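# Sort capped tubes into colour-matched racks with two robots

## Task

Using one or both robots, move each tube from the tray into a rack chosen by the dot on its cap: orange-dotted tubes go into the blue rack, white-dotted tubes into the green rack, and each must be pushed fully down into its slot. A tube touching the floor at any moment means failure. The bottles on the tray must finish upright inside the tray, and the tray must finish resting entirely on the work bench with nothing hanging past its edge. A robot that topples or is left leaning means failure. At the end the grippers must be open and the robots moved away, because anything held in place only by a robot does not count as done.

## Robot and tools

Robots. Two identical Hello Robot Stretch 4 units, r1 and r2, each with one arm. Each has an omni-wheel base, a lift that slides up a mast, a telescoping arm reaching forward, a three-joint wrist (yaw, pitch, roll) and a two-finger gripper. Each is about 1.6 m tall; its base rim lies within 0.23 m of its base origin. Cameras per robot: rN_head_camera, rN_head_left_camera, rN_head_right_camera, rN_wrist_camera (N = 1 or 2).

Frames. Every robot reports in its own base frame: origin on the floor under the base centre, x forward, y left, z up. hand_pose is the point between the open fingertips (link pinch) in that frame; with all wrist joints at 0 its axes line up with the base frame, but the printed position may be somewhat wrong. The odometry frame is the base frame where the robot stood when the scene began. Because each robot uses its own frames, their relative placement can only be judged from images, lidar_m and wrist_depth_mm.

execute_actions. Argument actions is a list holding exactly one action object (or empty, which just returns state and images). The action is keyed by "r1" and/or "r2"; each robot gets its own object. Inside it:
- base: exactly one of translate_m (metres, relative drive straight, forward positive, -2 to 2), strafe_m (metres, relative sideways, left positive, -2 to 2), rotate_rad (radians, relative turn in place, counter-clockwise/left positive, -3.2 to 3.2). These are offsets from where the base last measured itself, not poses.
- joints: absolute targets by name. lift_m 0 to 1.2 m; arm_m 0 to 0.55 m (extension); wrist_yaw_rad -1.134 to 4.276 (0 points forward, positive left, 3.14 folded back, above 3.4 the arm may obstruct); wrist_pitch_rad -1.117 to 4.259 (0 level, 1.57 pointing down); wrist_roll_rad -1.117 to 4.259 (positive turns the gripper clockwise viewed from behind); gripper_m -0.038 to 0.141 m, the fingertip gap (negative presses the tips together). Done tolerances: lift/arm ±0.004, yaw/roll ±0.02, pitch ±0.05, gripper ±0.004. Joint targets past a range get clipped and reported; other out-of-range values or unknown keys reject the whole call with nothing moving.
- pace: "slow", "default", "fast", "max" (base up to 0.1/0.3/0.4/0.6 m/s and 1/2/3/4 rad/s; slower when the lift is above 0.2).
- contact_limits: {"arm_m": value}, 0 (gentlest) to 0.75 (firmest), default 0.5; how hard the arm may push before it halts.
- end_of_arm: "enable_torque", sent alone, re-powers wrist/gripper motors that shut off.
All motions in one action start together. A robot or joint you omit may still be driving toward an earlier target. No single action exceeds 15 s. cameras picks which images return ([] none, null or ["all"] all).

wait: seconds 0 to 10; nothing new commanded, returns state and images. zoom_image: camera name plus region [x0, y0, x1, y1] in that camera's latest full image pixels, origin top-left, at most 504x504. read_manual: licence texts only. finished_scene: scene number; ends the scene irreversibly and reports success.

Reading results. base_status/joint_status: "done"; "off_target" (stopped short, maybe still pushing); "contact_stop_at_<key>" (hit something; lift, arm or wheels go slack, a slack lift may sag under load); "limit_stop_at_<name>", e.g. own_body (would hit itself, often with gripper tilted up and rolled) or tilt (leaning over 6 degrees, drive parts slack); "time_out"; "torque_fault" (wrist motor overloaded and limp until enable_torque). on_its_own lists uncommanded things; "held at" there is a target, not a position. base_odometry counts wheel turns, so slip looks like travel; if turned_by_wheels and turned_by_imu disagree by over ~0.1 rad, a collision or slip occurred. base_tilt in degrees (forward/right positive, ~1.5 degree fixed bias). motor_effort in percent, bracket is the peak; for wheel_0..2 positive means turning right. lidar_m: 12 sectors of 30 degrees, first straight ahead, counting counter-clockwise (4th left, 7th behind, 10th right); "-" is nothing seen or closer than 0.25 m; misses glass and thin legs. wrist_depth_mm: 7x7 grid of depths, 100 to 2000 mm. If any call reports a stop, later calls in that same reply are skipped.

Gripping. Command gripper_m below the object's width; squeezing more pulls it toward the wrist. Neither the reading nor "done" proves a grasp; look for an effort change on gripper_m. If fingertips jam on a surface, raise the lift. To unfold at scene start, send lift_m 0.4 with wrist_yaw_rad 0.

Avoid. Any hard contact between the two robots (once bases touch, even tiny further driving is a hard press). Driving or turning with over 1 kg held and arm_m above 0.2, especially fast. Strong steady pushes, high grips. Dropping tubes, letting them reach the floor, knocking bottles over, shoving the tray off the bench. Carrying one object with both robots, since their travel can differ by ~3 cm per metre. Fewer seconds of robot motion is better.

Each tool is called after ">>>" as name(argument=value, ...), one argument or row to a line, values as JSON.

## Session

>>> execute_actions(
  actions=[],
)

Scene clock: 0.00 s.
r1.base_odometry: x=+0.000 y=+0.000 heading=+0.000 (m, m, rad; r1's odometry frame)
r1.turned_by_wheels: +0.000 (rad since the last result)
r1.turned_by_imu: +0.000 (rad since the last result)
r1.base_tilt: forward=+0.9 right=-0.2 (deg)
r1.lidar_m: 3.62 3.77 1.00 1.06 1.56 2.89 1.29 1.01 0.98 1.07 1.55 3.36
r1.base_status: not commanded
r1.joint_positions: lift_m=+0.145 arm_m=+0.000 wrist_yaw_rad=+3.083 wrist_pitch_rad=-0.010 wrist_roll_rad=+0.004 gripper_m=+0.057
r1.joint_status: not commanded
r1.motor_effort: lift_m=+17 arm_m=-1 wrist_yaw_rad=+0 wrist_pitch_rad=-7 wrist_roll_rad=-2 gripper_m=-2 wheel_0=+0 wheel_1=+0 wheel_2=+0 (%)
r1.hand_pose: x=-0.1115 y=+0.1043 z=+0.3265 quat_wxyz=(+0.029, +0.005, +0.002, +1.000) (m; r1's base frame)
r1.wrist_depth_mm: - 145 1537 - - - - / - 144 1537 - - - - / - 123 172 - - - - / 106 139 212 - - - - / 141 1138 1499 - - - - / 991 1160 1138 1430 1182 1464 1464 / 820 878 778 891 788 904 946
r2.base_odometry: x=+0.000 y=+0.000 heading=+0.000 (m, m, rad; r2's odometry frame)
r2.turned_by_wheels: +0.000 (rad since the last result)
r2.turned_by_imu: +0.000 (rad since the last result)
r2.base_tilt: forward=+0.2 right=-0.2 (deg)
r2.lidar_m: 0.73 0.72 0.86 1.63 3.66 4.38 1.25 1.25 1.50 5.08 1.40 0.85
r2.base_status: not commanded
r2.joint_positions: lift_m=+0.276 arm_m=+0.001 wrist_yaw_rad=+3.131 wrist_pitch_rad=+0.003 wrist_roll_rad=+0.002 gripper_m=+0.057
r2.joint_status: not commanded
r2.motor_effort: lift_m=+19 arm_m=+0 wrist_yaw_rad=+0 wrist_pitch_rad=-7 wrist_roll_rad=+1 gripper_m=-3 wheel_0=+0 wheel_1=+0 wheel_2=+0 (%)
r2.hand_pose: x=-0.1152 y=+0.0906 z=+0.4536 quat_wxyz=(+0.006, -0.001, +0.001, +1.000) (m; r2's base frame)
r2.wrist_depth_mm: - 136 - - - - - / - 123 202 - - - - / - 131 193 - - - - / 135 137 - - - - - / - - - - - - - / 1255 1366 195 1576 202 1661 1708 / 1042 976 1078 137 1025 1138 1138
pictures: r1_head_camera, r1_head_left_camera, r1_head_right_camera, r1_wrist_camera, r2_head_camera, r2_head_left_camera, r2_head_right_camera, r2_wrist_camera
camera_calibration (this result's frames):
r1_wrist_camera: T_world_to_cam=[[0.038239, 0.998408, 0.0414559, -0.111414], [-0.0464526, 0.0432175, -0.997985, 0.382481], [-0.998188, 0.0362362, 0.0480313, 0.0916611], [0, 0, 0, 1]] pos_world=[0.113523, 0.091385, 0.381927]
r2_wrist_camera: T_world_to_cam=[[0.0607464, 0.998117, 0.00849971, -0.103462], [0.0264586, 0.00690226, -0.999626, 0.506709], [-0.997802, 0.0609486, -0.0259895, 0.117282], [0, 0, 0, 1]] pos_world=[0.109902, 0.0926214, 0.510447]
Images, in order (width x height): r1_head_camera 420x560, r1_head_left_camera 420x672, r1_head_right_camera 420x672, r1_wrist_camera 616x392, r2_head_camera 420x560, r2_head_left_camera 420x672, r2_head_right_camera 420x672, r2_wrist_camera 616x392.

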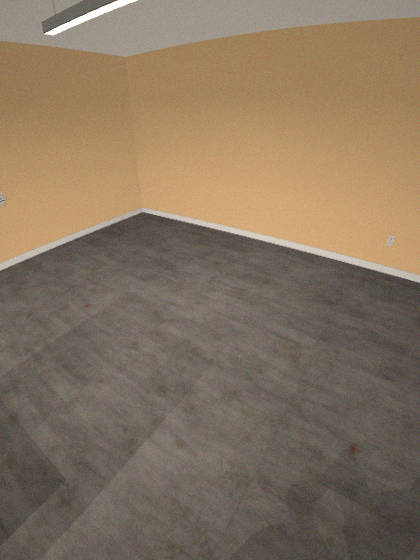

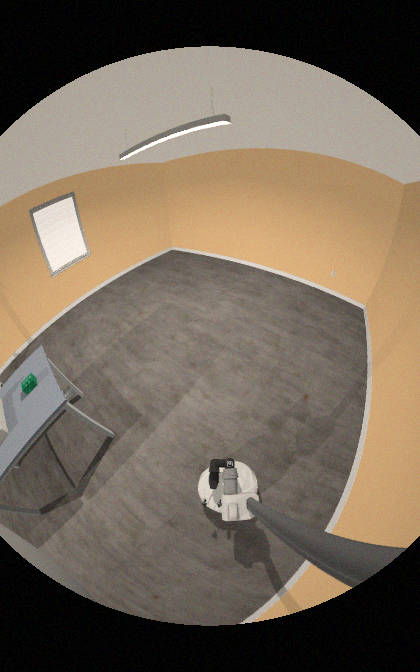

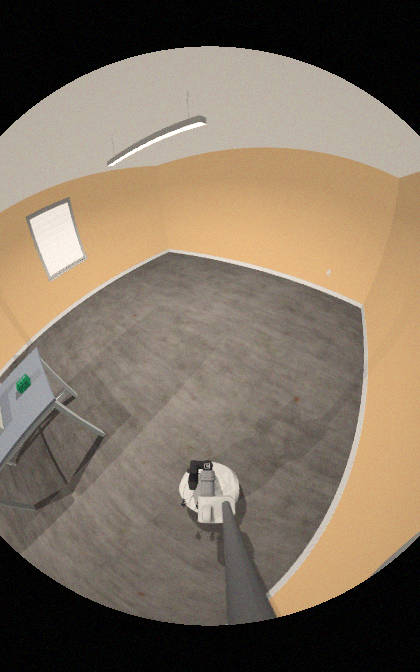

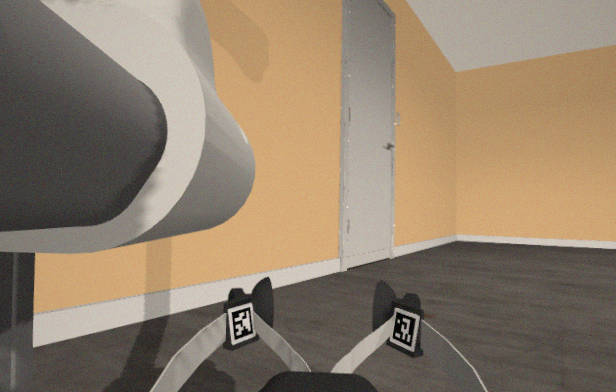

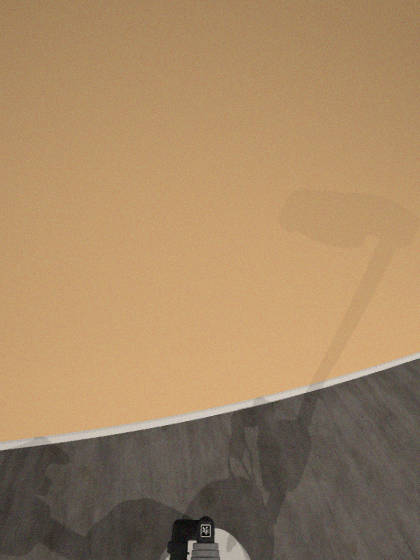

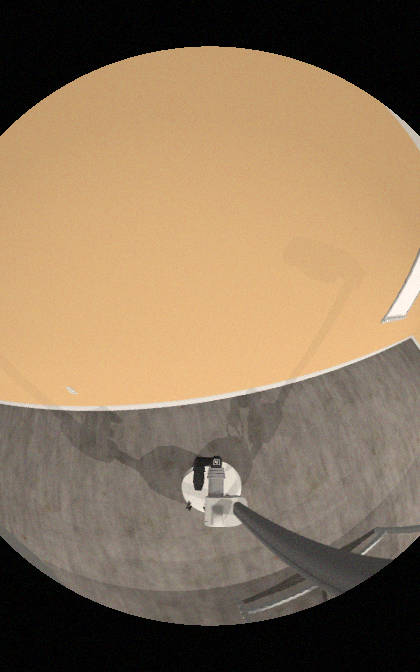

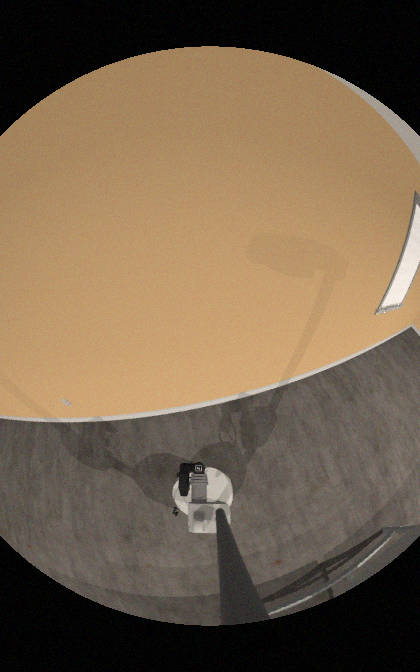

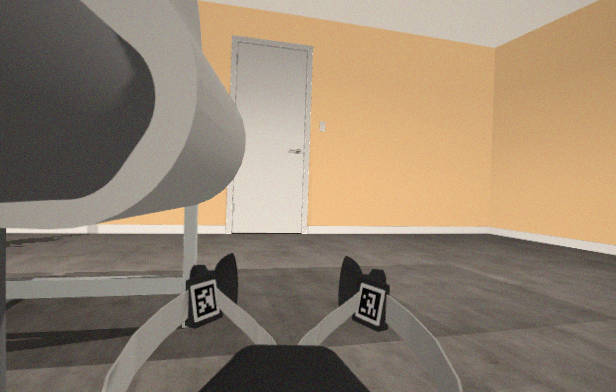

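>>> execute_actions(
  actions=[
    {"r1": {"base": {"rotate_rad": 0.94}, "pace": "fast"}, "r2": {"base": {"rotate_rad": -2.86}, "pace": "fast"}},
  ],
  cameras=["r1_head_camera", "r2_head_camera"],
)

Scene clock: 6.80 s.
r1.base_odometry: x=+0.000 y=+0.000 heading=+0.940 (m, m, rad; r1's odometry frame)
r1.turned_by_wheels: +0.940 (rad since the last result)
r1.turned_by_imu: +0.944 (rad since the last result)
r1.base_tilt: forward=+0.9 right=-0.1 (deg)
r1.lidar_m: 1.02 1.04 1.40 4.12 1.46 1.04 0.99 1.04 1.41 3.35 3.51 3.92
r1.base_status: done
r1.joint_positions: lift_m=+0.145 arm_m=+0.000 wrist_yaw_rad=+3.083 wrist_pitch_rad=-0.010 wrist_roll_rad=+0.004 gripper_m=+0.057
r1.joint_status: not commanded
r1.motor_effort: lift_m=+17(17) arm_m=-1(1) wrist_yaw_rad=+0(0) wrist_pitch_rad=-7(8) wrist_roll_rad=-2(1) gripper_m=-4(4) wheel_0=-1(10) wheel_1=-1(14) wheel_2=+0(6) (%)
r1.hand_pose: x=-0.1115 y=+0.1043 z=+0.3265 quat_wxyz=(+0.029, +0.005, +0.002, +1.000) (m; r1's base frame)
r1.wrist_depth_mm: - 145 1160 1182 1160 1182 1182 / - 143 1138 1138 1160 1160 1182 / - 123 172 1160 1160 1160 1160 / 106 139 212 1138 1160 1138 1160 / 141 1118 1118 1138 1138 1138 1160 / 1078 1078 1098 1118 1098 1138 1138 / 820 866 778 904 788 904 946
r2.base_odometry: x=+0.000 y=+0.000 heading=-2.860 (m, m, rad; r2's odometry frame)
r2.turned_by_wheels: -2.860 (rad since the last result)
r2.turned_by_imu: -2.900 (rad since the last result)
r2.base_tilt: forward=+0.2 right=-0.2 (deg)
r2.lidar_m: 1.22 1.29 1.86 2.41 0.99 0.75 0.71 0.77 1.10 3.66 3.89 4.05
r2.base_status: done
r2.joint_positions: lift_m=+0.276 arm_m=+0.001 wrist_yaw_rad=+3.130 wrist_pitch_rad=+0.003 wrist_roll_rad=+0.002 gripper_m=+0.057
r2.joint_status: not commanded
r2.motor_effort: lift_m=+19(19) arm_m=+0(0) wrist_yaw_rad=+2(2) wrist_pitch_rad=-7(6) wrist_roll_rad=+0(1) gripper_m=-2(1) wheel_0=+1(7) wheel_1=+1(12) wheel_2=+1(8) (%)
r2.hand_pose: x=-0.1152 y=+0.0906 z=+0.4536 quat_wxyz=(+0.006, -0.001, +0.001, +1.000) (m; r2's base frame)
r2.wrist_depth_mm: - 136 854 854 854 854 854 / - 123 202 866 854 854 854 / - 131 193 854 854 854 866 / 135 137 866 866 842 866 854 / 866 878 854 866 866 878 866 / 878 866 195 866 203 854 866 / 866 866 878 137 866 878 866
pictures: r1_head_camera, r2_head_camera
Images, in order (width x height): r1_head_camera 420x560, r2_head_camera 420x560.

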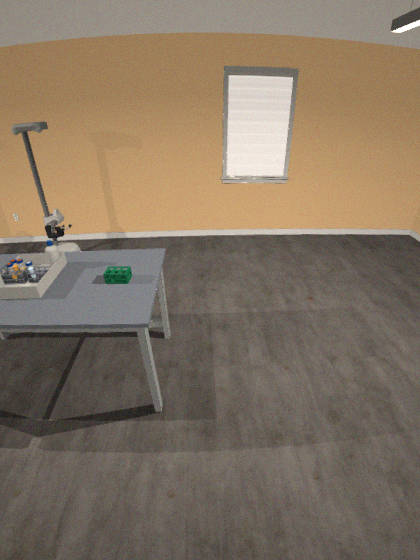

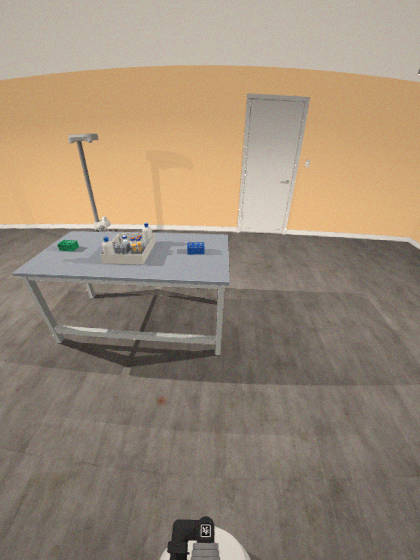

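>>> execute_actions(
  actions=[
    {"r1": {"base": {"strafe_m": 1.05}, "pace": "max"}, "r2": {"base": {"strafe_m": 0.62}, "pace": "max"}},
  ],
  cameras=["r1_head_camera", "r2_head_camera"],
)

Scene clock: 12.03 s.
r1.base_odometry: x=-0.848 y=+0.619 heading=+0.940 (m, m, rad; r1's odometry frame)
r1.turned_by_wheels: +0.000 (rad since the last result)
r1.turned_by_imu: -0.001 (rad since the last result)
r1.base_tilt: forward=+1.0 right=+0.0 (deg)
r1.lidar_m: 0.95 0.99 4.51 4.14 1.42 1.04 1.00 1.02 1.42 3.86 4.58 1.03
r1.base_status: done
r1.joint_positions: lift_m=+0.145 arm_m=+0.000 wrist_yaw_rad=+3.083 wrist_pitch_rad=-0.010 wrist_roll_rad=+0.004 gripper_m=+0.057
r1.joint_status: not commanded
r1.motor_effort: lift_m=+17(17) arm_m=-1(1) wrist_yaw_rad=+0(0) wrist_pitch_rad=-7(8) wrist_roll_rad=-1(2) gripper_m=-2(3) wheel_0=+1(14) wheel_1=-1(14) wheel_2=+0(0) (%)
r1.hand_pose: x=-0.1115 y=+0.1042 z=+0.3265 quat_wxyz=(+0.029, +0.005, +0.002, +1.000) (m; r1's base frame)
r1.wrist_depth_mm: - 145 1160 1160 1182 1182 1182 / - 144 1160 1160 1182 1182 1182 / - 123 172 1160 1160 1182 1182 / 106 139 212 1160 1160 1160 1160 / 141 1118 1138 1138 1160 1160 1160 / 1118 1118 1098 1118 1138 1138 1138 / 820 866 778 904 788 904 946
r2.base_odometry: x=+0.173 y=-0.596 heading=-2.860 (m, m, rad; r2's odometry frame)
r2.turned_by_wheels: +0.000 (rad since the last result)
r2.turned_by_imu: -0.001 (rad since the last result)
r2.base_tilt: forward=+0.3 right=-0.2 (deg)
r2.lidar_m: 1.25 1.30 4.56 2.32 0.96 0.73 0.70 0.76 1.08 3.49 4.55 1.30
r2.base_status: done
r2.joint_positions: lift_m=+0.276 arm_m=+0.001 wrist_yaw_rad=+3.130 wrist_pitch_rad=+0.003 wrist_roll_rad=+0.002 gripper_m=+0.057
r2.joint_status: not commanded
r2.motor_effort: lift_m=+19(19) arm_m=+0(0) wrist_yaw_rad=+2(2) wrist_pitch_rad=-7(8) wrist_roll_rad=+1(0) gripper_m=-1(5) wheel_0=+1(13) wheel_1=+1(16) wheel_2=+1(1) (%)
r2.hand_pose: x=-0.1152 y=+0.0906 z=+0.4536 quat_wxyz=(+0.006, -0.001, +0.001, +1.000) (m; r2's base frame)
r2.wrist_depth_mm: - 136 831 820 820 831 831 / - 123 202 831 831 820 831 / - 131 194 831 820 842 831 / 135 137 831 831 831 831 831 / 842 831 831 831 831 831 831 / 842 842 195 831 202 831 842 / 831 831 831 138 842 842 842
pictures: r1_head_camera, r2_head_camera
Images, in order (width x height): r1_head_camera 420x560, r2_head_camera 420x560.

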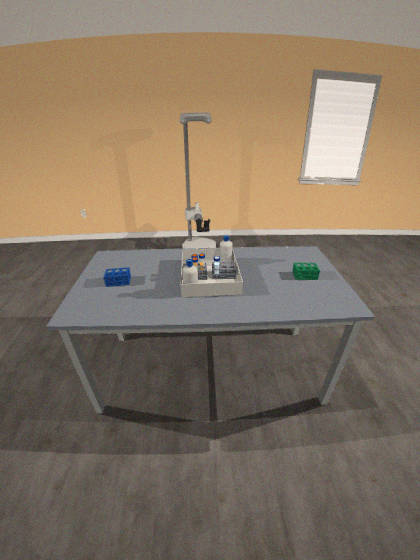

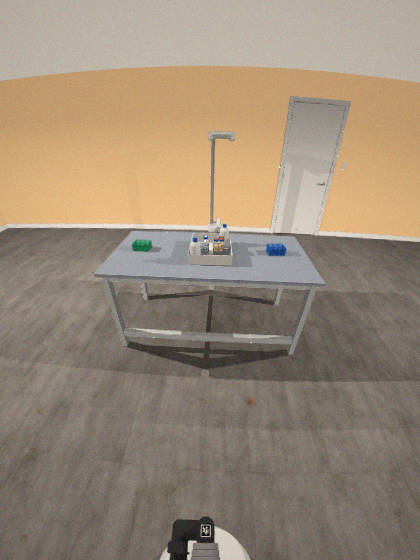

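>>> zoom_image(
  camera="r1_head_camera",
  region=[160, 225, 270, 305],
)

>>> zoom_image(
  camera="r2_head_camera",
  region=[170, 210, 260, 275],
)

Region (160, 225, 270, 305) of r1_head_camera's 420x560 image, scaled by 4.582, with more detail than that image has; it fills the top 367 rows of this view, and the rest is white.

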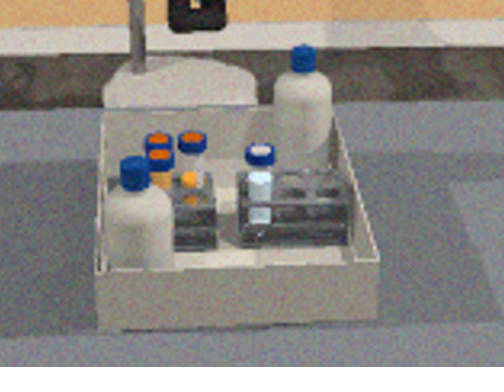

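Region (170, 210, 260, 275) of r2_head_camera's 420x560 image, scaled by 5.600, with more detail than that image has.

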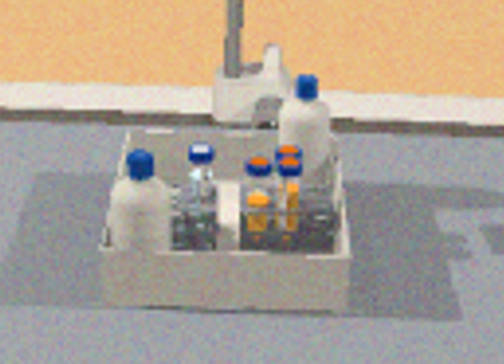

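>>> execute_actions(
  actions=[
    {"r1": {"base": {"translate_m": 0.75}, "joints": {"lift_m": 1.2}, "pace": "max"}, "r2": {"base": {"translate_m": 0.9}, "joints": {"lift_m": 1.2}, "pace": "max"}},
  ],
  cameras=["r1_head_left_camera", "r2_head_left_camera"],
)

Scene clock: 27.00 s.
r1.base_odometry: x=-0.406 y=+1.225 heading=+0.940 (m, m, rad; r1's odometry frame)
r1.turned_by_wheels: +0.000 (rad since the last result)
r1.turned_by_imu: +0.002 (rad since the last result)
r1.base_tilt: forward=+1.0 right=-0.2 (deg)
r1.lidar_m: 0.25 0.25 0.32 4.33 2.53 1.84 1.75 1.87 2.48 4.41 0.31 0.25
r1.base_status: done
r1.joint_positions: lift_m=+1.200 arm_m=+0.000 wrist_yaw_rad=+3.083 wrist_pitch_rad=-0.011 wrist_roll_rad=+0.004 gripper_m=+0.057
r1.joint_status: all done
r1.motor_effort: lift_m=+20(23) arm_m=-1(1) wrist_yaw_rad=+0(1) wrist_pitch_rad=-7(9) wrist_roll_rad=-2(2) gripper_m=-2(2) wheel_0=+0(8) wheel_1=+0(9) wheel_2=+1(17) (%)
r1.hand_pose: x=-0.1115 y=+0.1043 z=+1.3808 quat_wxyz=(+0.029, +0.005, +0.002, +1.000) (m; r1's base frame)
r1.wrist_depth_mm: - 145 173 172 181 1983 1983 / - 144 229 249 1921 1983 1983 / - 123 172 1983 1921 1921 1921 / 106 139 211 1863 1921 1921 1921 / 141 1863 1921 1921 1921 1921 1863 / 1863 1863 1863 1863 1921 1921 1921 / 1863 1863 1921 1863 1863 1863 1863
r2.base_odometry: x=-0.692 y=-0.846 heading=-2.860 (m, m, rad; r2's odometry frame)
r2.turned_by_wheels: +0.000 (rad since the last result)
r2.turned_by_imu: -0.005 (rad since the last result)
r2.base_tilt: forward=+0.2 right=-0.2 (deg)
r2.lidar_m: 0.36 0.37 0.54 4.37 2.13 1.65 1.59 1.72 2.38 4.36 0.51 0.37
r2.base_status: done
r2.joint_positions: lift_m=+1.199 arm_m=+0.001 wrist_yaw_rad=+3.131 wrist_pitch_rad=+0.003 wrist_roll_rad=+0.002 gripper_m=+0.057
r2.joint_status: all done
r2.motor_effort: lift_m=+20(22) arm_m=+0(0) wrist_yaw_rad=+0(2) wrist_pitch_rad=-7(7) wrist_roll_rad=+1(0) gripper_m=-6(3) wheel_0=-1(7) wheel_1=-1(8) wheel_2=+0(15) (%)
r2.hand_pose: x=-0.1152 y=+0.0906 z=+1.3768 quat_wxyz=(+0.006, -0.001, +0.001, +1.000) (m; r2's base frame)
r2.wrist_depth_mm: - 136 223 208 238 1708 1708 / - 123 202 1708 1756 1708 1756 / - 132 193 1756 1708 1708 1708 / 135 138 1708 1708 1708 1756 1756 / 1708 1708 1661 1756 1756 1708 1708 / 1708 1661 195 1708 202 1756 1708 / 1708 1756 1756 138 1756 1708 1808
pictures: r1_head_left_camera, r2_head_left_camera
Images, in order (width x height): r1_head_left_camera 420x672, r2_head_left_camera 420x672.

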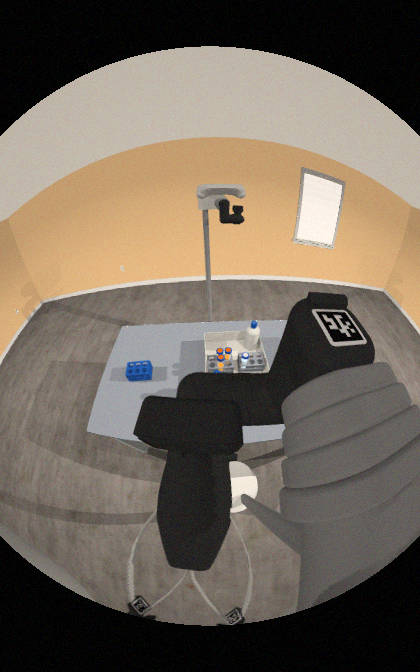

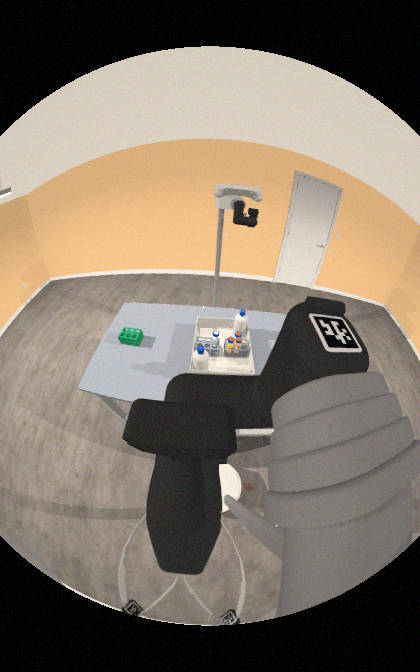

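>>> execute_actions(
  actions=[
    {"r1": {"base": {"strafe_m": 0.127}, "joints": {"arm_m": 0.45, "wrist_yaw_rad": 0, "wrist_pitch_rad": 1.57, "wrist_roll_rad": 0, "gripper_m": 0.06}, "pace": "fast"}, "r2": {"base": {"rotate_rad": -0.055}, "joints": {"wrist_yaw_rad": 0, "wrist_pitch_rad": 1.57, "wrist_roll_rad": 0, "gripper_m": 0.06}, "pace": "fast"}},
  ],
  cameras=["r1_wrist_camera", "r2_wrist_camera", "r2_head_right_camera"],
)

Scene clock: 30.13 s.
r1.base_odometry: x=-0.508 y=+1.300 heading=+0.940 (m, m, rad; r1's odometry frame)
r1.turned_by_wheels: +0.000 (rad since the last result)
r1.turned_by_imu: -0.001 (rad since the last result)
r1.base_tilt: forward=+1.0 right=-0.2 (deg)
r1.lidar_m: 0.25 0.25 0.32 4.20 2.53 1.85 1.74 1.84 2.50 4.52 0.35 0.25
r1.base_status: done
r1.joint_positions: lift_m=+1.200 arm_m=+0.449 wrist_yaw_rad=+0.000 wrist_pitch_rad=+1.570 wrist_roll_rad=+0.000 gripper_m=+0.060
r1.joint_status: all done
r1.motor_effort: lift_m=+20(21) arm_m=+5(4) wrist_yaw_rad=-1(6) wrist_pitch_rad=-2(6) wrist_roll_rad=-2(3) gripper_m=-1(0) wheel_0=-1(9) wheel_1=+0(13) wheel_2=+0(2) (%)
r1.hand_pose: x=+0.6202 y=-0.0874 z=+1.0893 quat_wxyz=(+0.707, +0.000, +0.707, +0.000) (m; r1's base frame)
r1.wrist_depth_mm: 580 569 569 559 554 544 539 / 580 569 564 559 549 544 535 / 574 569 559 549 544 407 535 / 574 569 559 549 544 535 535 / 525 564 559 488 484 508 535 / 569 564 554 544 217 535 530 / 569 559 549 404 473 500 530
r2.base_odometry: x=-0.692 y=-0.846 heading=-2.914 (m, m, rad; r2's odometry frame)
r2.turned_by_wheels: -0.055 (rad since the last result)
r2.turned_by_imu: -0.056 (rad since the last result)
r2.base_tilt: forward=+0.2 right=-0.2 (deg)
r2.lidar_m: 0.35 0.37 0.52 4.38 2.30 1.66 1.58 1.66 2.32 4.36 0.54 0.39
r2.base_status: done
r2.joint_positions: lift_m=+1.199 arm_m=+0.001 wrist_yaw_rad=+0.000 wrist_pitch_rad=+1.570 wrist_roll_rad=+0.000 gripper_m=+0.060
r2.joint_status: all done
r2.motor_effort: lift_m=+20(21) arm_m=+0(0) wrist_yaw_rad=+0(3) wrist_pitch_rad=+0(1) wrist_roll_rad=+1(0) gripper_m=-5(4) wheel_0=+2(3) wheel_1=+0(1) wheel_2=+1(4) (%)
r2.hand_pose: x=+0.1726 y=-0.0874 z=+1.0892 quat_wxyz=(+0.707, +0.000, +0.707, +0.000) (m; r2's base frame)
r2.wrist_depth_mm: 535 539 539 554 559 559 564 / 1098 559 549 554 554 559 564 / 1281 1255 1308 1281 1308 1308 1336 / 1281 1281 1308 1281 1308 1336 1336 / 1281 1308 1098 1098 1308 1336 1336 / 1281 1281 197 1098 202 1336 1366 / 1281 1281 1308 137 1336 1336 1366
pictures: r1_wrist_camera, r2_head_right_camera, r2_wrist_camera
camera_calibration (this result's frames):
r1_wrist_camera: T_world_to_cam=[[0.0457929, -0.998728, -0.021109, -0.0907454], [-0.998219, -0.0449406, -0.0392224, 0.724261], [0.0382238, 0.0228676, -0.999008, 1.28892], [0, 0, 0, 1]] pos_world=[0.677859, -0.0875557, 1.31413]
r2_wrist_camera: T_world_to_cam=[[0.0103333, -0.998709, 0.0497392, -0.159437], [-0.999704, -0.00922191, 0.0225218, 0.198025], [-0.022034, -0.0499572, -0.998508, 1.31298], [0, 0, 0, 1]] pos_world=[0.228544, -0.0918119, 1.3145]
Images, in order (width x height): r1_wrist_camera 616x392, r2_head_right_camera 420x672, r2_wrist_camera 616x392.

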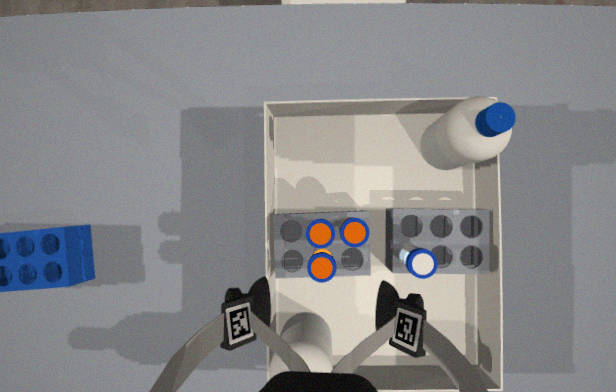

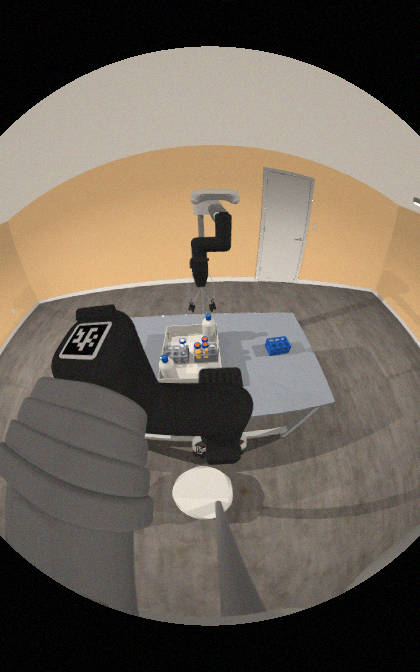

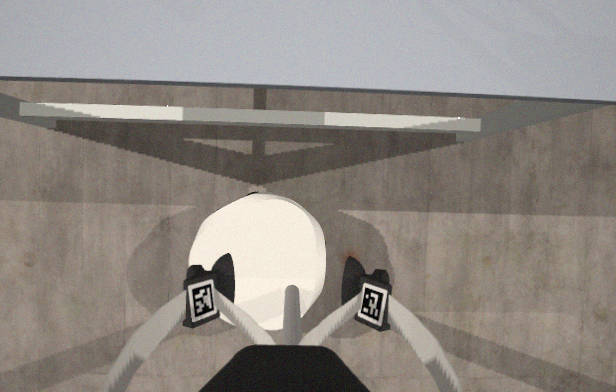

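>>> execute_actions(
  actions=[
    {"r1": {"joints": {"arm_m": 0.432, "lift_m": 1.05}, "pace": "fast"}, "r2": {"base": {"strafe_m": 0.25}, "pace": "fast"}},
  ],
  cameras=["r1_wrist_camera"],
)

Scene clock: 33.37 s.
r1.base_odometry: x=-0.508 y=+1.300 heading=+0.940 (m, m, rad; r1's odometry frame)
r1.turned_by_wheels: +0.000 (rad since the last result)
r1.turned_by_imu: +0.000 (rad since the last result)
r1.base_tilt: forward=+0.9 right=-0.1 (deg)
r1.lidar_m: 0.25 0.25 0.31 4.20 2.54 1.85 1.76 1.83 2.51 0.91 0.33 0.25
r1.base_status: not commanded
r1.joint_positions: lift_m=+1.050 arm_m=+0.433 wrist_yaw_rad=+0.000 wrist_pitch_rad=+1.570 wrist_roll_rad=+0.000 gripper_m=+0.060
r1.joint_status: all done
r1.motor_effort: lift_m=+14(18) arm_m=-5(7) wrist_yaw_rad=+0(0) wrist_pitch_rad=-1(2) wrist_roll_rad=-2(2) gripper_m=-2(3) wheel_0=-1(1) wheel_1=+0(0) wheel_2=+0(0) (%)
r1.hand_pose: x=+0.6040 y=-0.0874 z=+0.9400 quat_wxyz=(+0.707, +0.000, +0.707, +0.000) (m; r1's base frame)
r1.wrist_depth_mm: 421 418 410 404 399 394 252 / 424 415 413 402 397 322 253 / 418 413 410 402 397 392 355 / 418 413 407 399 392 384 338 / 418 410 404 336 338 329 327 / 413 410 404 394 217 387 359 / 413 404 397 329 387 382 359
r2.base_odometry: x=-0.636 y=-1.090 heading=-2.914 (m, m, rad; r2's odometry frame)
r2.turned_by_wheels: +0.000 (rad since the last result)
r2.turned_by_imu: -0.001 (rad since the last result)
r2.base_tilt: forward=+0.2 right=-0.1 (deg)
r2.lidar_m: 0.36 0.38 0.51 4.13 2.31 1.66 1.61 1.67 2.29 4.62 0.51 0.38
r2.base_status: done
r2.joint_positions: lift_m=+1.199 arm_m=+0.001 wrist_yaw_rad=+0.000 wrist_pitch_rad=+1.570 wrist_roll_rad=+0.000 gripper_m=+0.060
r2.joint_status: not commanded
r2.motor_effort: lift_m=+20(21) arm_m=+0(0) wrist_yaw_rad=+0(1) wrist_pitch_rad=+0(0) wrist_roll_rad=+1(2) gripper_m=-1(1) wheel_0=+0(8) wheel_1=+0(14) wheel_2=-1(0) (%)
r2.hand_pose: x=+0.1726 y=-0.0874 z=+1.0892 quat_wxyz=(+0.707, +0.000, +0.707, +0.000) (m; r2's base frame)
r2.wrist_depth_mm: 530 535 544 554 554 559 559 / 768 554 539 549 559 559 569 / 1281 1281 1281 1308 1308 1336 1336 / 1281 1281 1281 1308 1336 1308 1336 / 1281 1281 1098 1098 1336 1336 1366 / 1308 1308 198 1098 202 1366 1366 / 1281 1308 1308 137 1336 1366 1366
pictures: r1_wrist_camera
camera_calibration (this result's frames):
r1_wrist_camera: T_world_to_cam=[[0.0453982, -0.998746, -0.021107, -0.0929197], [-0.998235, -0.0445452, -0.0392666, 0.702325], [0.0382772, 0.0228524, -0.999006, 1.14039], [0, 0, 0, 1]] pos_world=[0.661654, -0.0875786, 1.16487]
Images, in order (width x height): r1_wrist_camera 616x392.

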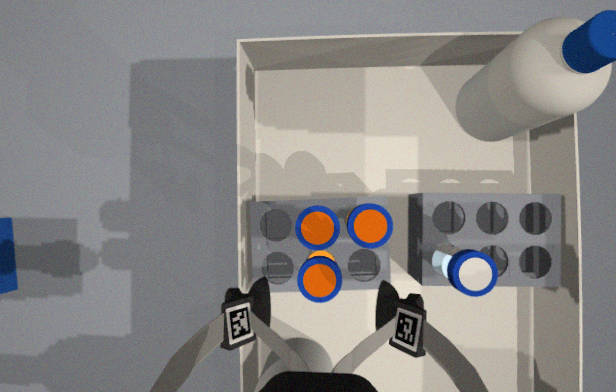

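>>> execute_actions(
  actions=[
    {"r1": {"base": {"strafe_m": 0.004}, "joints": {"arm_m": 0.429, "lift_m": 0.975}}, "r2": {"base": {"translate_m": 0.07}, "joints": {"arm_m": 0.3}, "pace": "fast"}},
  ],
  cameras=["r1_wrist_camera", "r2_wrist_camera"],
)

Scene clock: 35.97 s.
r1.base_odometry: x=-0.511 y=+1.302 heading=+0.940 (m, m, rad; r1's odometry frame)
r1.turned_by_wheels: +0.000 (rad since the last result)
r1.turned_by_imu: -0.001 (rad since the last result)
r1.base_tilt: forward=+0.9 right=-0.1 (deg)
r1.lidar_m: 0.25 0.25 0.32 4.19 2.56 1.85 1.75 1.86 2.48 0.91 0.33 0.25
r1.base_status: done
r1.joint_positions: lift_m=+0.975 arm_m=+0.430 wrist_yaw_rad=+0.000 wrist_pitch_rad=+1.570 wrist_roll_rad=+0.000 gripper_m=+0.060
r1.joint_status: all done
r1.motor_effort: lift_m=+14(12) arm_m=-5(4) wrist_yaw_rad=-2(1) wrist_pitch_rad=+0(2) wrist_roll_rad=-1(1) gripper_m=-3(1) wheel_0=-1(8) wheel_1=-3(8) wheel_2=+0(1) (%)
r1.hand_pose: x=+0.6010 y=-0.0874 z=+0.8650 quat_wxyz=(+0.707, +0.000, +0.707, +0.000) (m; r1's base frame)
r1.wrist_depth_mm: 342 340 330 314 315 315 229 / 342 338 329 327 324 319 245 / 340 336 329 325 320 319 314 / 340 334 325 265 310 310 309 / 338 332 298 262 260 256 254 / 336 332 251 200 217 310 195 / 334 329 274 319 314 310 309
r2.base_odometry: x=-0.704 y=-1.106 heading=-2.914 (m, m, rad; r2's odometry frame)
r2.turned_by_wheels: +0.000 (rad since the last result)
r2.turned_by_imu: +0.000 (rad since the last result)
r2.base_tilt: forward=+0.2 right=-0.2 (deg)
r2.lidar_m: 0.27 0.29 0.43 4.14 2.42 1.76 1.65 1.74 2.39 4.61 0.43 0.31
r2.base_status: done
r2.joint_positions: lift_m=+1.199 arm_m=+0.299 wrist_yaw_rad=+0.000 wrist_pitch_rad=+1.570 wrist_roll_rad=+0.000 gripper_m=+0.060
r2.joint_status: all done
r2.motor_effort: lift_m=+20(20) arm_m=+7(8) wrist_yaw_rad=+0(0) wrist_pitch_rad=+1(0) wrist_roll_rad=+1(1) gripper_m=-2(1) wheel_0=+1(4) wheel_1=+0(2) wheel_2=+2(9) (%)
r2.hand_pose: x=+0.4699 y=-0.0874 z=+1.0892 quat_wxyz=(+0.707, +0.000, +0.707, +0.000) (m; r2's base frame)
r2.wrist_depth_mm: 530 535 535 544 549 436 564 / 535 539 539 517 492 488 559 / 535 539 544 549 549 554 564 / 535 544 544 418 554 564 569 / 544 539 544 554 564 569 574 / 539 544 196 559 202 564 574 / 1281 1308 1118 138 1336 1336 1336
pictures: r1_wrist_camera, r2_wrist_camera
camera_calibration (this result's frames):
r1_wrist_camera: T_world_to_cam=[[0.0453861, -0.998747, -0.0211076, -0.0943586], [-0.998236, -0.0445333, -0.0392541, 0.696387], [0.0382649, 0.022852, -0.999006, 1.06561], [0, 0, 0, 1]] pos_world=[0.658666, -0.0875793, 1.0899]
r2_wrist_camera: T_world_to_cam=[[0.0102559, -0.99871, 0.04974, -0.162474], [-0.999706, -0.00914828, 0.0224441, 0.495302], [-0.0219601, -0.0499556, -0.99851, 1.31952], [0, 0, 0, 1]] pos_world=[0.525799, -0.091816, 1.31451]
Images, in order (width x height): r1_wrist_camera 616x392, r2_wrist_camera 616x392.

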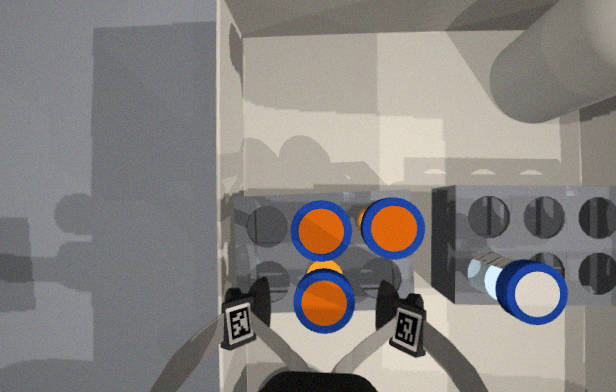

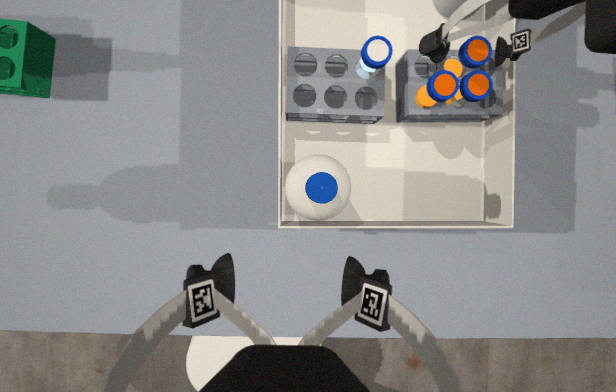

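>>> execute_actions(
  actions=[
    {"r1": {"joints": {"gripper_m": 0.012}}, "r2": {"joints": {"arm_m": 0.508}, "pace": "fast"}},
  ],
  cameras=["r1_wrist_camera", "r2_wrist_camera"],
)

Scene clock: 38.27 s.
r1.base_odometry: x=-0.511 y=+1.302 heading=+0.940 (m, m, rad; r1's odometry frame)
r1.turned_by_wheels: +0.000 (rad since the last result)
r1.turned_by_imu: +0.000 (rad since the last result)
r1.base_tilt: forward=+1.0 right=-0.1 (deg)
r1.lidar_m: 0.25 0.25 0.33 4.18 2.52 1.85 1.73 1.87 2.53 0.92 0.35 0.25
r1.base_status: not commanded
r1.joint_positions: lift_m=+0.975 arm_m=+0.430 wrist_yaw_rad=+0.000 wrist_pitch_rad=+1.570 wrist_roll_rad=+0.000 gripper_m=+0.012
r1.joint_status: all done
r1.motor_effort: lift_m=+14(14) arm_m=-5(5) wrist_yaw_rad=+0(0) wrist_pitch_rad=+0(2) wrist_roll_rad=-2(2) gripper_m=-10(11) wheel_0=-1(1) wheel_1=-4(3) wheel_2=+0(0) (%)
r1.hand_pose: x=+0.6010 y=-0.0874 z=+0.8650 quat_wxyz=(+0.707, +0.000, +0.707, +0.000) (m; r1's base frame)
r1.wrist_depth_mm: 343 338 329 314 315 315 229 / 342 338 329 325 322 319 245 / 340 336 327 325 320 317 314 / 340 334 327 265 312 310 307 / 338 332 297 262 260 256 253 / 334 332 279 193 213 312 195 / 336 329 273 319 314 312 309
r2.base_odometry: x=-0.704 y=-1.106 heading=-2.914 (m, m, rad; r2's odometry frame)
r2.turned_by_wheels: +0.000 (rad since the last result)
r2.turned_by_imu: +0.000 (rad since the last result)
r2.base_tilt: forward=+0.2 right=-0.2 (deg)
r2.lidar_m: 0.29 0.31 0.41 4.13 2.42 1.74 1.66 1.72 2.40 4.59 0.43 0.31
r2.base_status: not commanded
r2.joint_positions: lift_m=+1.199 arm_m=+0.507 wrist_yaw_rad=+0.000 wrist_pitch_rad=+1.570 wrist_roll_rad=+0.000 gripper_m=+0.060
r2.joint_status: all done
r2.motor_effort: lift_m=+20(20) arm_m=+7(8) wrist_yaw_rad=+0(0) wrist_pitch_rad=+0(0) wrist_roll_rad=+1(1) gripper_m=-4(4) wheel_0=+1(1) wheel_1=+0(0) wheel_2=+1(2) (%)
r2.hand_pose: x=+0.6778 y=-0.0874 z=+1.0892 quat_wxyz=(+0.707, +0.000, +0.707, +0.000) (m; r2's base frame)
r2.wrist_depth_mm: 530 535 539 544 549 554 564 / 530 539 539 544 549 554 564 / 530 539 544 549 549 424 564 / 539 539 544 549 559 559 276 / 539 544 544 521 496 436 258 / 544 544 196 554 202 564 574 / 544 544 549 137 512 559 574
pictures: r1_wrist_camera, r2_wrist_camera
camera_calibration (this result's frames):
r1_wrist_camera: T_world_to_cam=[[0.0453862, -0.998746, -0.0211076, -0.0943587], [-0.998236, -0.0445334, -0.0392541, 0.696386], [0.0382649, 0.022852, -0.999006, 1.06561], [0, 0, 0, 1]] pos_world=[0.658665, -0.0875793, 1.0899]
r2_wrist_camera: T_world_to_cam=[[0.0102615, -0.99871, 0.0497383, -0.164609], [-0.999703, -0.00914555, 0.0226113, 0.703011], [-0.0221272, -0.0499556, -0.998506, 1.32419], [0, 0, 0, 1]] pos_world=[0.733792, -0.0918162, 1.3145]
Images, in order (width x height): r1_wrist_camera 616x392, r2_wrist_camera 616x392.

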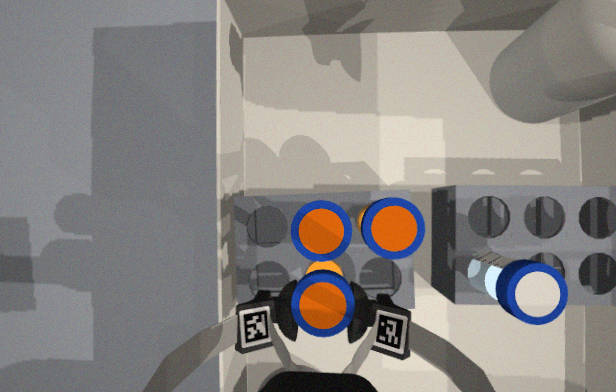

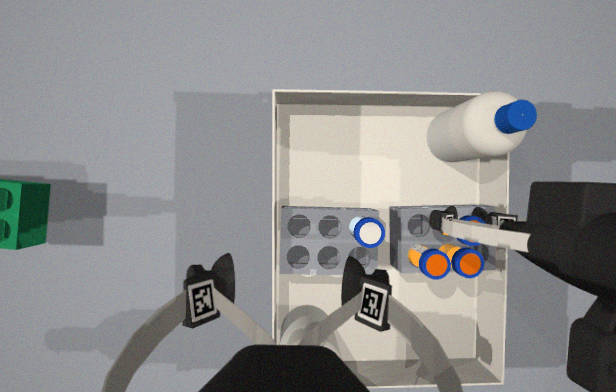

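>>> execute_actions(
  actions=[
    {"r1": {"joints": {"lift_m": 1.10}, "pace": "fast"}},
  ],
  cameras=["r1_wrist_camera"],
)

Scene clock: 40.27 s.
r1.base_odometry: x=-0.511 y=+1.302 heading=+0.940 (m, m, rad; r1's odometry frame)
r1.turned_by_wheels: +0.000 (rad since the last result)
r1.turned_by_imu: +0.000 (rad since the last result)
r1.base_tilt: forward=+1.0 right=-0.1 (deg)
r1.lidar_m: 0.25 0.25 0.33 4.19 2.54 1.87 1.76 1.84 2.50 0.91 0.33 0.25
r1.base_status: not commanded
r1.joint_positions: lift_m=+1.100 arm_m=+0.430 wrist_yaw_rad=+0.000 wrist_pitch_rad=+1.570 wrist_roll_rad=+0.000 gripper_m=+0.012
r1.joint_status: all done
r1.motor_effort: lift_m=+21(22) arm_m=-5(5) wrist_yaw_rad=-1(0) wrist_pitch_rad=+0(1) wrist_roll_rad=-1(1) gripper_m=-10(11) wheel_0=-1(1) wheel_1=-3(3) wheel_2=+0(0) (%)
r1.hand_pose: x=+0.6010 y=-0.0874 z=+0.9894 quat_wxyz=(+0.707, +0.000, +0.707, +0.000) (m; r1's base frame)
r1.wrist_depth_mm: 473 469 462 459 452 445 439 / 473 466 462 452 445 330 297 / 473 466 459 449 445 413 436 / 469 462 459 449 442 413 433 / 466 462 455 387 384 377 433 / 466 459 452 193 213 436 433 / 462 459 375 336 433 415 430
r2.base_odometry: x=-0.704 y=-1.106 heading=-2.914 (m, m, rad; r2's odometry frame)
r2.turned_by_wheels: +0.000 (rad since the last result)
r2.turned_by_imu: +0.000 (rad since the last result)
r2.base_tilt: forward=+0.2 right=-0.2 (deg)
r2.lidar_m: 0.28 0.29 0.41 4.12 2.40 1.74 1.66 1.74 2.39 4.60 0.43 0.32
r2.base_status: not commanded
r2.joint_positions: lift_m=+1.199 arm_m=+0.507 wrist_yaw_rad=+0.000 wrist_pitch_rad=+1.570 wrist_roll_rad=+0.000 gripper_m=+0.060
r2.joint_status: not commanded
r2.motor_effort: lift_m=+20(20) arm_m=+7(7) wrist_yaw_rad=+1(0) wrist_pitch_rad=+0(0) wrist_roll_rad=+1(2) gripper_m=-3(2) wheel_0=+1(1) wheel_1=+0(0) wheel_2=+1(1) (%)
r2.hand_pose: x=+0.6778 y=-0.0874 z=+1.0892 quat_wxyz=(+0.707, +0.000, +0.707, +0.000) (m; r2's base frame)
r2.wrist_depth_mm: 530 539 539 539 549 554 559 / 530 539 544 544 554 554 564 / 535 539 539 544 549 427 564 / 535 544 549 549 549 554 564 / 535 539 549 525 500 442 287 / 539 544 197 554 203 559 569 / 539 544 549 137 512 564 574
pictures: r1_wrist_camera
camera_calibration (this result's frames):
r1_wrist_camera: T_world_to_cam=[[0.0453867, -0.998747, -0.0211062, -0.0917345], [-0.998235, -0.0445333, -0.0392844, 0.701303], [0.0382952, 0.022852, -0.999005, 1.18988], [0, 0, 0, 1]] pos_world=[0.658662, -0.0875793, 1.21431]
Images, in order (width x height): r1_wrist_camera 616x392.

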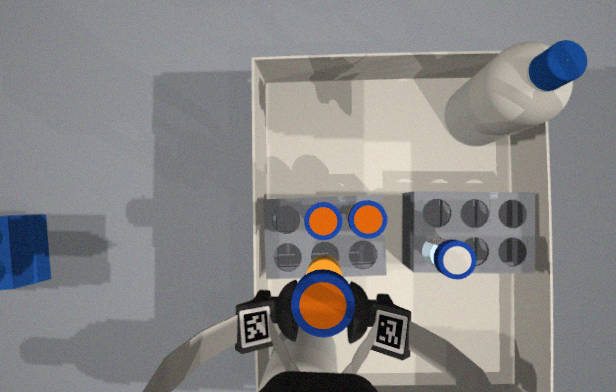

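>>> execute_actions(
  actions=[
    {"r1": {"base": {"strafe_m": 0.447}, "joints": {"arm_m": 0.405}, "pace": "fast"}, "r2": {"base": {"strafe_m": -0.091}, "joints": {"lift_m": 1.05}, "pace": "fast"}},
  ],
  cameras=["r1_wrist_camera", "r2_wrist_camera"],
)

Scene clock: 46.07 s.
r1.base_odometry: x=-0.872 y=+1.566 heading=+0.939 (m, m, rad; r1's odometry frame)
r1.turned_by_wheels: +0.000 (rad since the last result)
r1.turned_by_imu: -0.001 (rad since the last result)
r1.base_tilt: forward=+1.0 right=-0.1 (deg)
r1.lidar_m: 0.25 0.25 3.92 3.74 2.54 1.84 1.75 1.84 2.52 0.89 0.33 0.25
r1.base_status: done
r1.joint_positions: lift_m=+1.100 arm_m=+0.406 wrist_yaw_rad=+0.000 wrist_pitch_rad=+1.570 wrist_roll_rad=+0.000 gripper_m=+0.012
r1.joint_status: all done
r1.motor_effort: lift_m=+20(21) arm_m=-5(5) wrist_yaw_rad=+0(1) wrist_pitch_rad=+1(1) wrist_roll_rad=-1(2) gripper_m=-12(11) wheel_0=-1(7) wheel_1=+0(13) wheel_2=-1(5) (%)
r1.hand_pose: x=+0.5770 y=-0.0874 z=+0.9895 quat_wxyz=(+0.707, +0.000, +0.707, +0.000) (m; r1's base frame)
r1.wrist_depth_mm: 1281 1255 462 459 452 445 439 / 1281 1281 462 455 452 445 439 / 1281 1281 455 452 449 442 439 / 1281 1255 459 452 445 439 436 / 1255 1255 455 427 439 439 433 / 1281 1229 455 193 213 439 433 / 1255 1255 449 442 439 433 430
r2.base_odometry: x=-0.724 y=-1.017 heading=-2.914 (m, m, rad; r2's odometry frame)
r2.turned_by_wheels: +0.000 (rad since the last result)
r2.turned_by_imu: +0.000 (rad since the last result)
r2.base_tilt: forward=+0.4 right=-0.2 (deg)
r2.lidar_m: 0.27 0.29 0.42 4.22 2.38 1.75 1.67 1.77 2.39 4.50 0.44 0.31
r2.base_status: done
r2.joint_positions: lift_m=+1.050 arm_m=+0.507 wrist_yaw_rad=+0.000 wrist_pitch_rad=+1.570 wrist_roll_rad=+0.000 gripper_m=+0.060
r2.joint_status: all done
r2.motor_effort: lift_m=+17(18) arm_m=+7(7) wrist_yaw_rad=+1(0) wrist_pitch_rad=+0(0) wrist_roll_rad=+0(1) gripper_m=-2(4) wheel_0=+0(8) wheel_1=-1(5) wheel_2=+0(1) (%)
r2.hand_pose: x=+0.6779 y=-0.0874 z=+0.9399 quat_wxyz=(+0.707, +0.000, +0.707, +0.000) (m; r2's base frame)
r2.wrist_depth_mm: 387 389 397 399 402 404 413 / 389 389 394 397 366 260 410 / 392 394 394 399 402 368 413 / 392 394 397 399 404 404 415 / 392 394 338 330 345 353 418 / 392 399 197 397 202 364 418 / 397 397 389 137 407 389 418
pictures: r1_wrist_camera, r2_wrist_camera
camera_calibration (this result's frames):
r1_wrist_camera: T_world_to_cam=[[0.045367, -0.998747, -0.0211029, -0.0906346], [-0.998233, -0.044512, -0.0393573, 0.677392], [0.0383687, 0.0228512, -0.999002, 1.19082], [0, 0, 0, 1]] pos_world=[0.634617, -0.0875805, 1.21438]
r2_wrist_camera: T_world_to_cam=[[0.0101352, -0.998711, 0.0497383, -0.157097], [-0.999704, -0.00901916, 0.0226113, 0.706419], [-0.0221335, -0.0499528, -0.998506, 1.17511], [0, 0, 0, 1]] pos_world=[0.733811, -0.0918233, 1.16519]
Images, in order (width x height): r1_wrist_camera 616x392, r2_wrist_camera 616x392.

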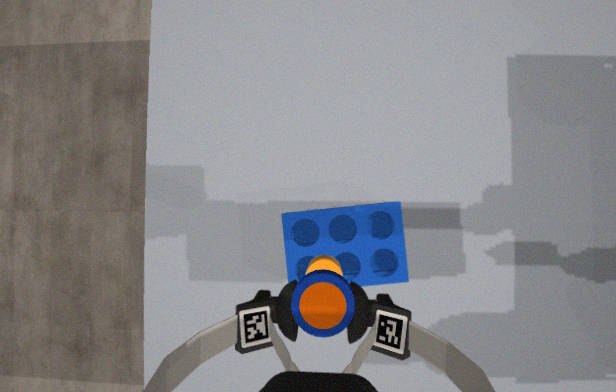

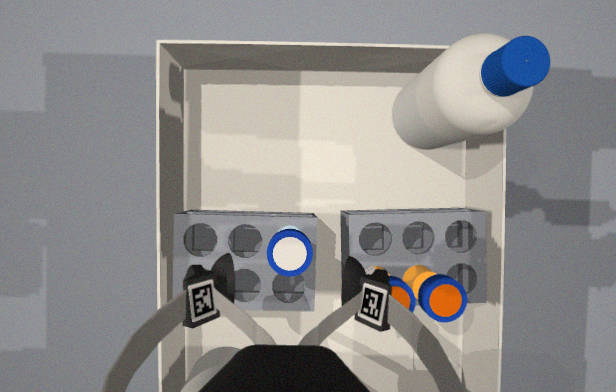

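>>> zoom_image(
  camera="r1_wrist_camera",
  region=[250, 190, 450, 350],
)

>>> zoom_image(
  camera="r2_wrist_camera",
  region=[170, 190, 480, 350],
)

Region (250, 190, 450, 350) of r1_wrist_camera's 616x392 image, scaled by 2.520; it fills the top 403 rows of this view, and the rest is white.

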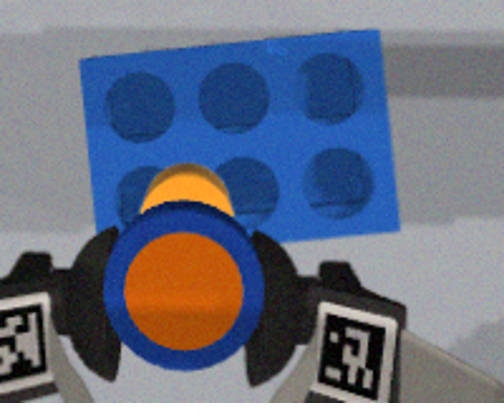

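Region (170, 190, 480, 350) of r2_wrist_camera's 616x392 image, scaled by 1.626; it fills the top 260 rows of this view, and the rest is white.

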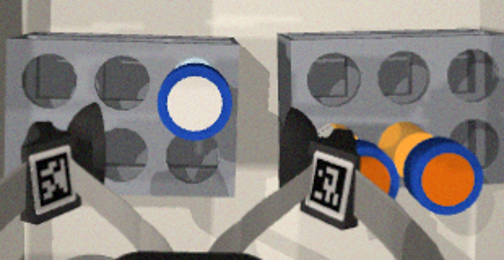

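>>> execute_actions(
  actions=[
    {"r1": {"base": {"strafe_m": 0.0166}, "joints": {"arm_m": 0.390, "lift_m": 1.04}}, "r2": {"joints": {"arm_m": 0.514, "lift_m": 0.975}}},
  ],
  cameras=["r1_wrist_camera", "r2_wrist_camera"],
)

Scene clock: 49.23 s.
r1.base_odometry: x=-0.885 y=+1.576 heading=+0.939 (m, m, rad; r1's odometry frame)
r1.turned_by_wheels: +0.000 (rad since the last result)
r1.turned_by_imu: -0.001 (rad since the last result)
r1.base_tilt: forward=+1.0 right=-0.1 (deg)
r1.lidar_m: 0.25 0.25 3.88 3.73 2.56 1.82 1.76 1.83 2.49 0.93 0.31 0.25
r1.base_status: done
r1.joint_positions: lift_m=+1.040 arm_m=+0.391 wrist_yaw_rad=+0.000 wrist_pitch_rad=+1.570 wrist_roll_rad=+0.000 gripper_m=+0.012
r1.joint_status: all done
r1.motor_effort: lift_m=+14(17) arm_m=-5(6) wrist_yaw_rad=+1(0) wrist_pitch_rad=-1(2) wrist_roll_rad=-1(2) gripper_m=-12(10) wheel_0=-2(10) wheel_1=+0(6) wheel_2=+0(1) (%)
r1.hand_pose: x=+0.5620 y=-0.0874 z=+0.9300 quat_wxyz=(+0.707, +0.000, +0.707, +0.000) (m; r1's base frame)
r1.wrist_depth_mm: 1229 1205 402 397 392 384 382 / 1229 1205 399 394 389 387 382 / 1229 1205 399 394 389 384 379 / 1205 1182 397 392 382 382 379 / 1205 1182 397 384 327 382 377 / 1182 399 394 193 213 379 377 / 1205 397 392 387 379 377 373
r2.base_odometry: x=-0.724 y=-1.017 heading=-2.914 (m, m, rad; r2's odometry frame)
r2.turned_by_wheels: +0.000 (rad since the last result)
r2.turned_by_imu: +0.000 (rad since the last result)
r2.base_tilt: forward=+0.3 right=-0.2 (deg)
r2.lidar_m: 0.29 0.30 0.42 4.21 2.42 1.74 1.66 1.73 2.39 4.52 0.44 0.32
r2.base_status: not commanded
r2.joint_positions: lift_m=+0.975 arm_m=+0.513 wrist_yaw_rad=+0.000 wrist_pitch_rad=+1.570 wrist_roll_rad=+0.000 gripper_m=+0.060
r2.joint_status: all done
r2.motor_effort: lift_m=+17(19) arm_m=+7(8) wrist_yaw_rad=+0(1) wrist_pitch_rad=-1(0) wrist_roll_rad=+1(1) gripper_m=-1(0) wheel_0=+0(0) wheel_1=-1(1) wheel_2=+0(0) (%)
r2.hand_pose: x=+0.6838 y=-0.0874 z=+0.8649 quat_wxyz=(+0.707, +0.000, +0.707, +0.000) (m; r2's base frame)
r2.wrist_depth_mm: 315 286 294 294 294 222 186 / 317 315 320 324 324 210 188 / 317 317 320 325 325 289 274 / 319 315 322 325 327 330 289 / 320 267 266 267 270 277 274 / 322 263 196 206 202 271 274 / 324 289 325 137 332 212 287
pictures: r1_wrist_camera, r2_wrist_camera
camera_calibration (this result's frames):
r1_wrist_camera: T_world_to_cam=[[0.0453537, -0.998748, -0.0211072, -0.0911985], [-0.998237, -0.0445008, -0.0392632, 0.660008], [0.0382747, 0.0228507, -0.999006, 1.13203], [0, 0, 0, 1]] pos_world=[0.619653, -0.0875812, 1.1549]
r2_wrist_camera: T_world_to_cam=[[0.0100585, -0.998712, 0.0497383, -0.153376], [-0.999704, -0.0089421, 0.0226181, 0.714061], [-0.0221441, -0.0499511, -0.998506, 1.1004], [0, 0, 0, 1]] pos_world=[0.73976, -0.0918276, 1.09023]
Images, in order (width x height): r1_wrist_camera 616x392, r2_wrist_camera 616x392.

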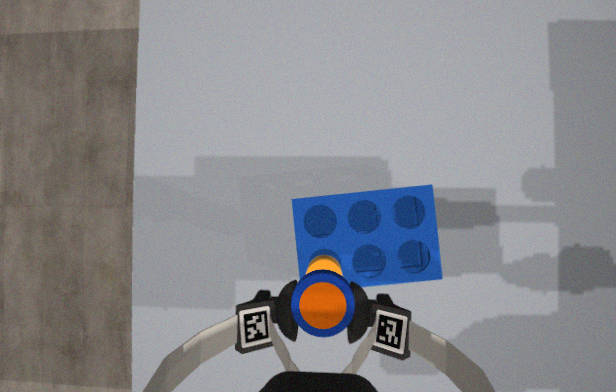

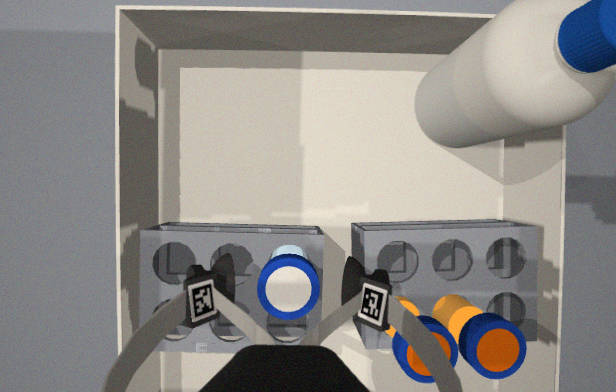

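>>> zoom_image(
  camera="r1_wrist_camera",
  region=[260, 175, 460, 345],
)

Region (260, 175, 460, 345) of r1_wrist_camera's 616x392 image, scaled by 2.520; it fills the top 428 rows of this view, and the rest is white.

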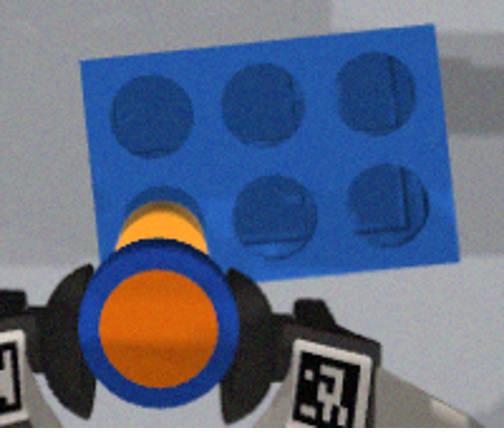

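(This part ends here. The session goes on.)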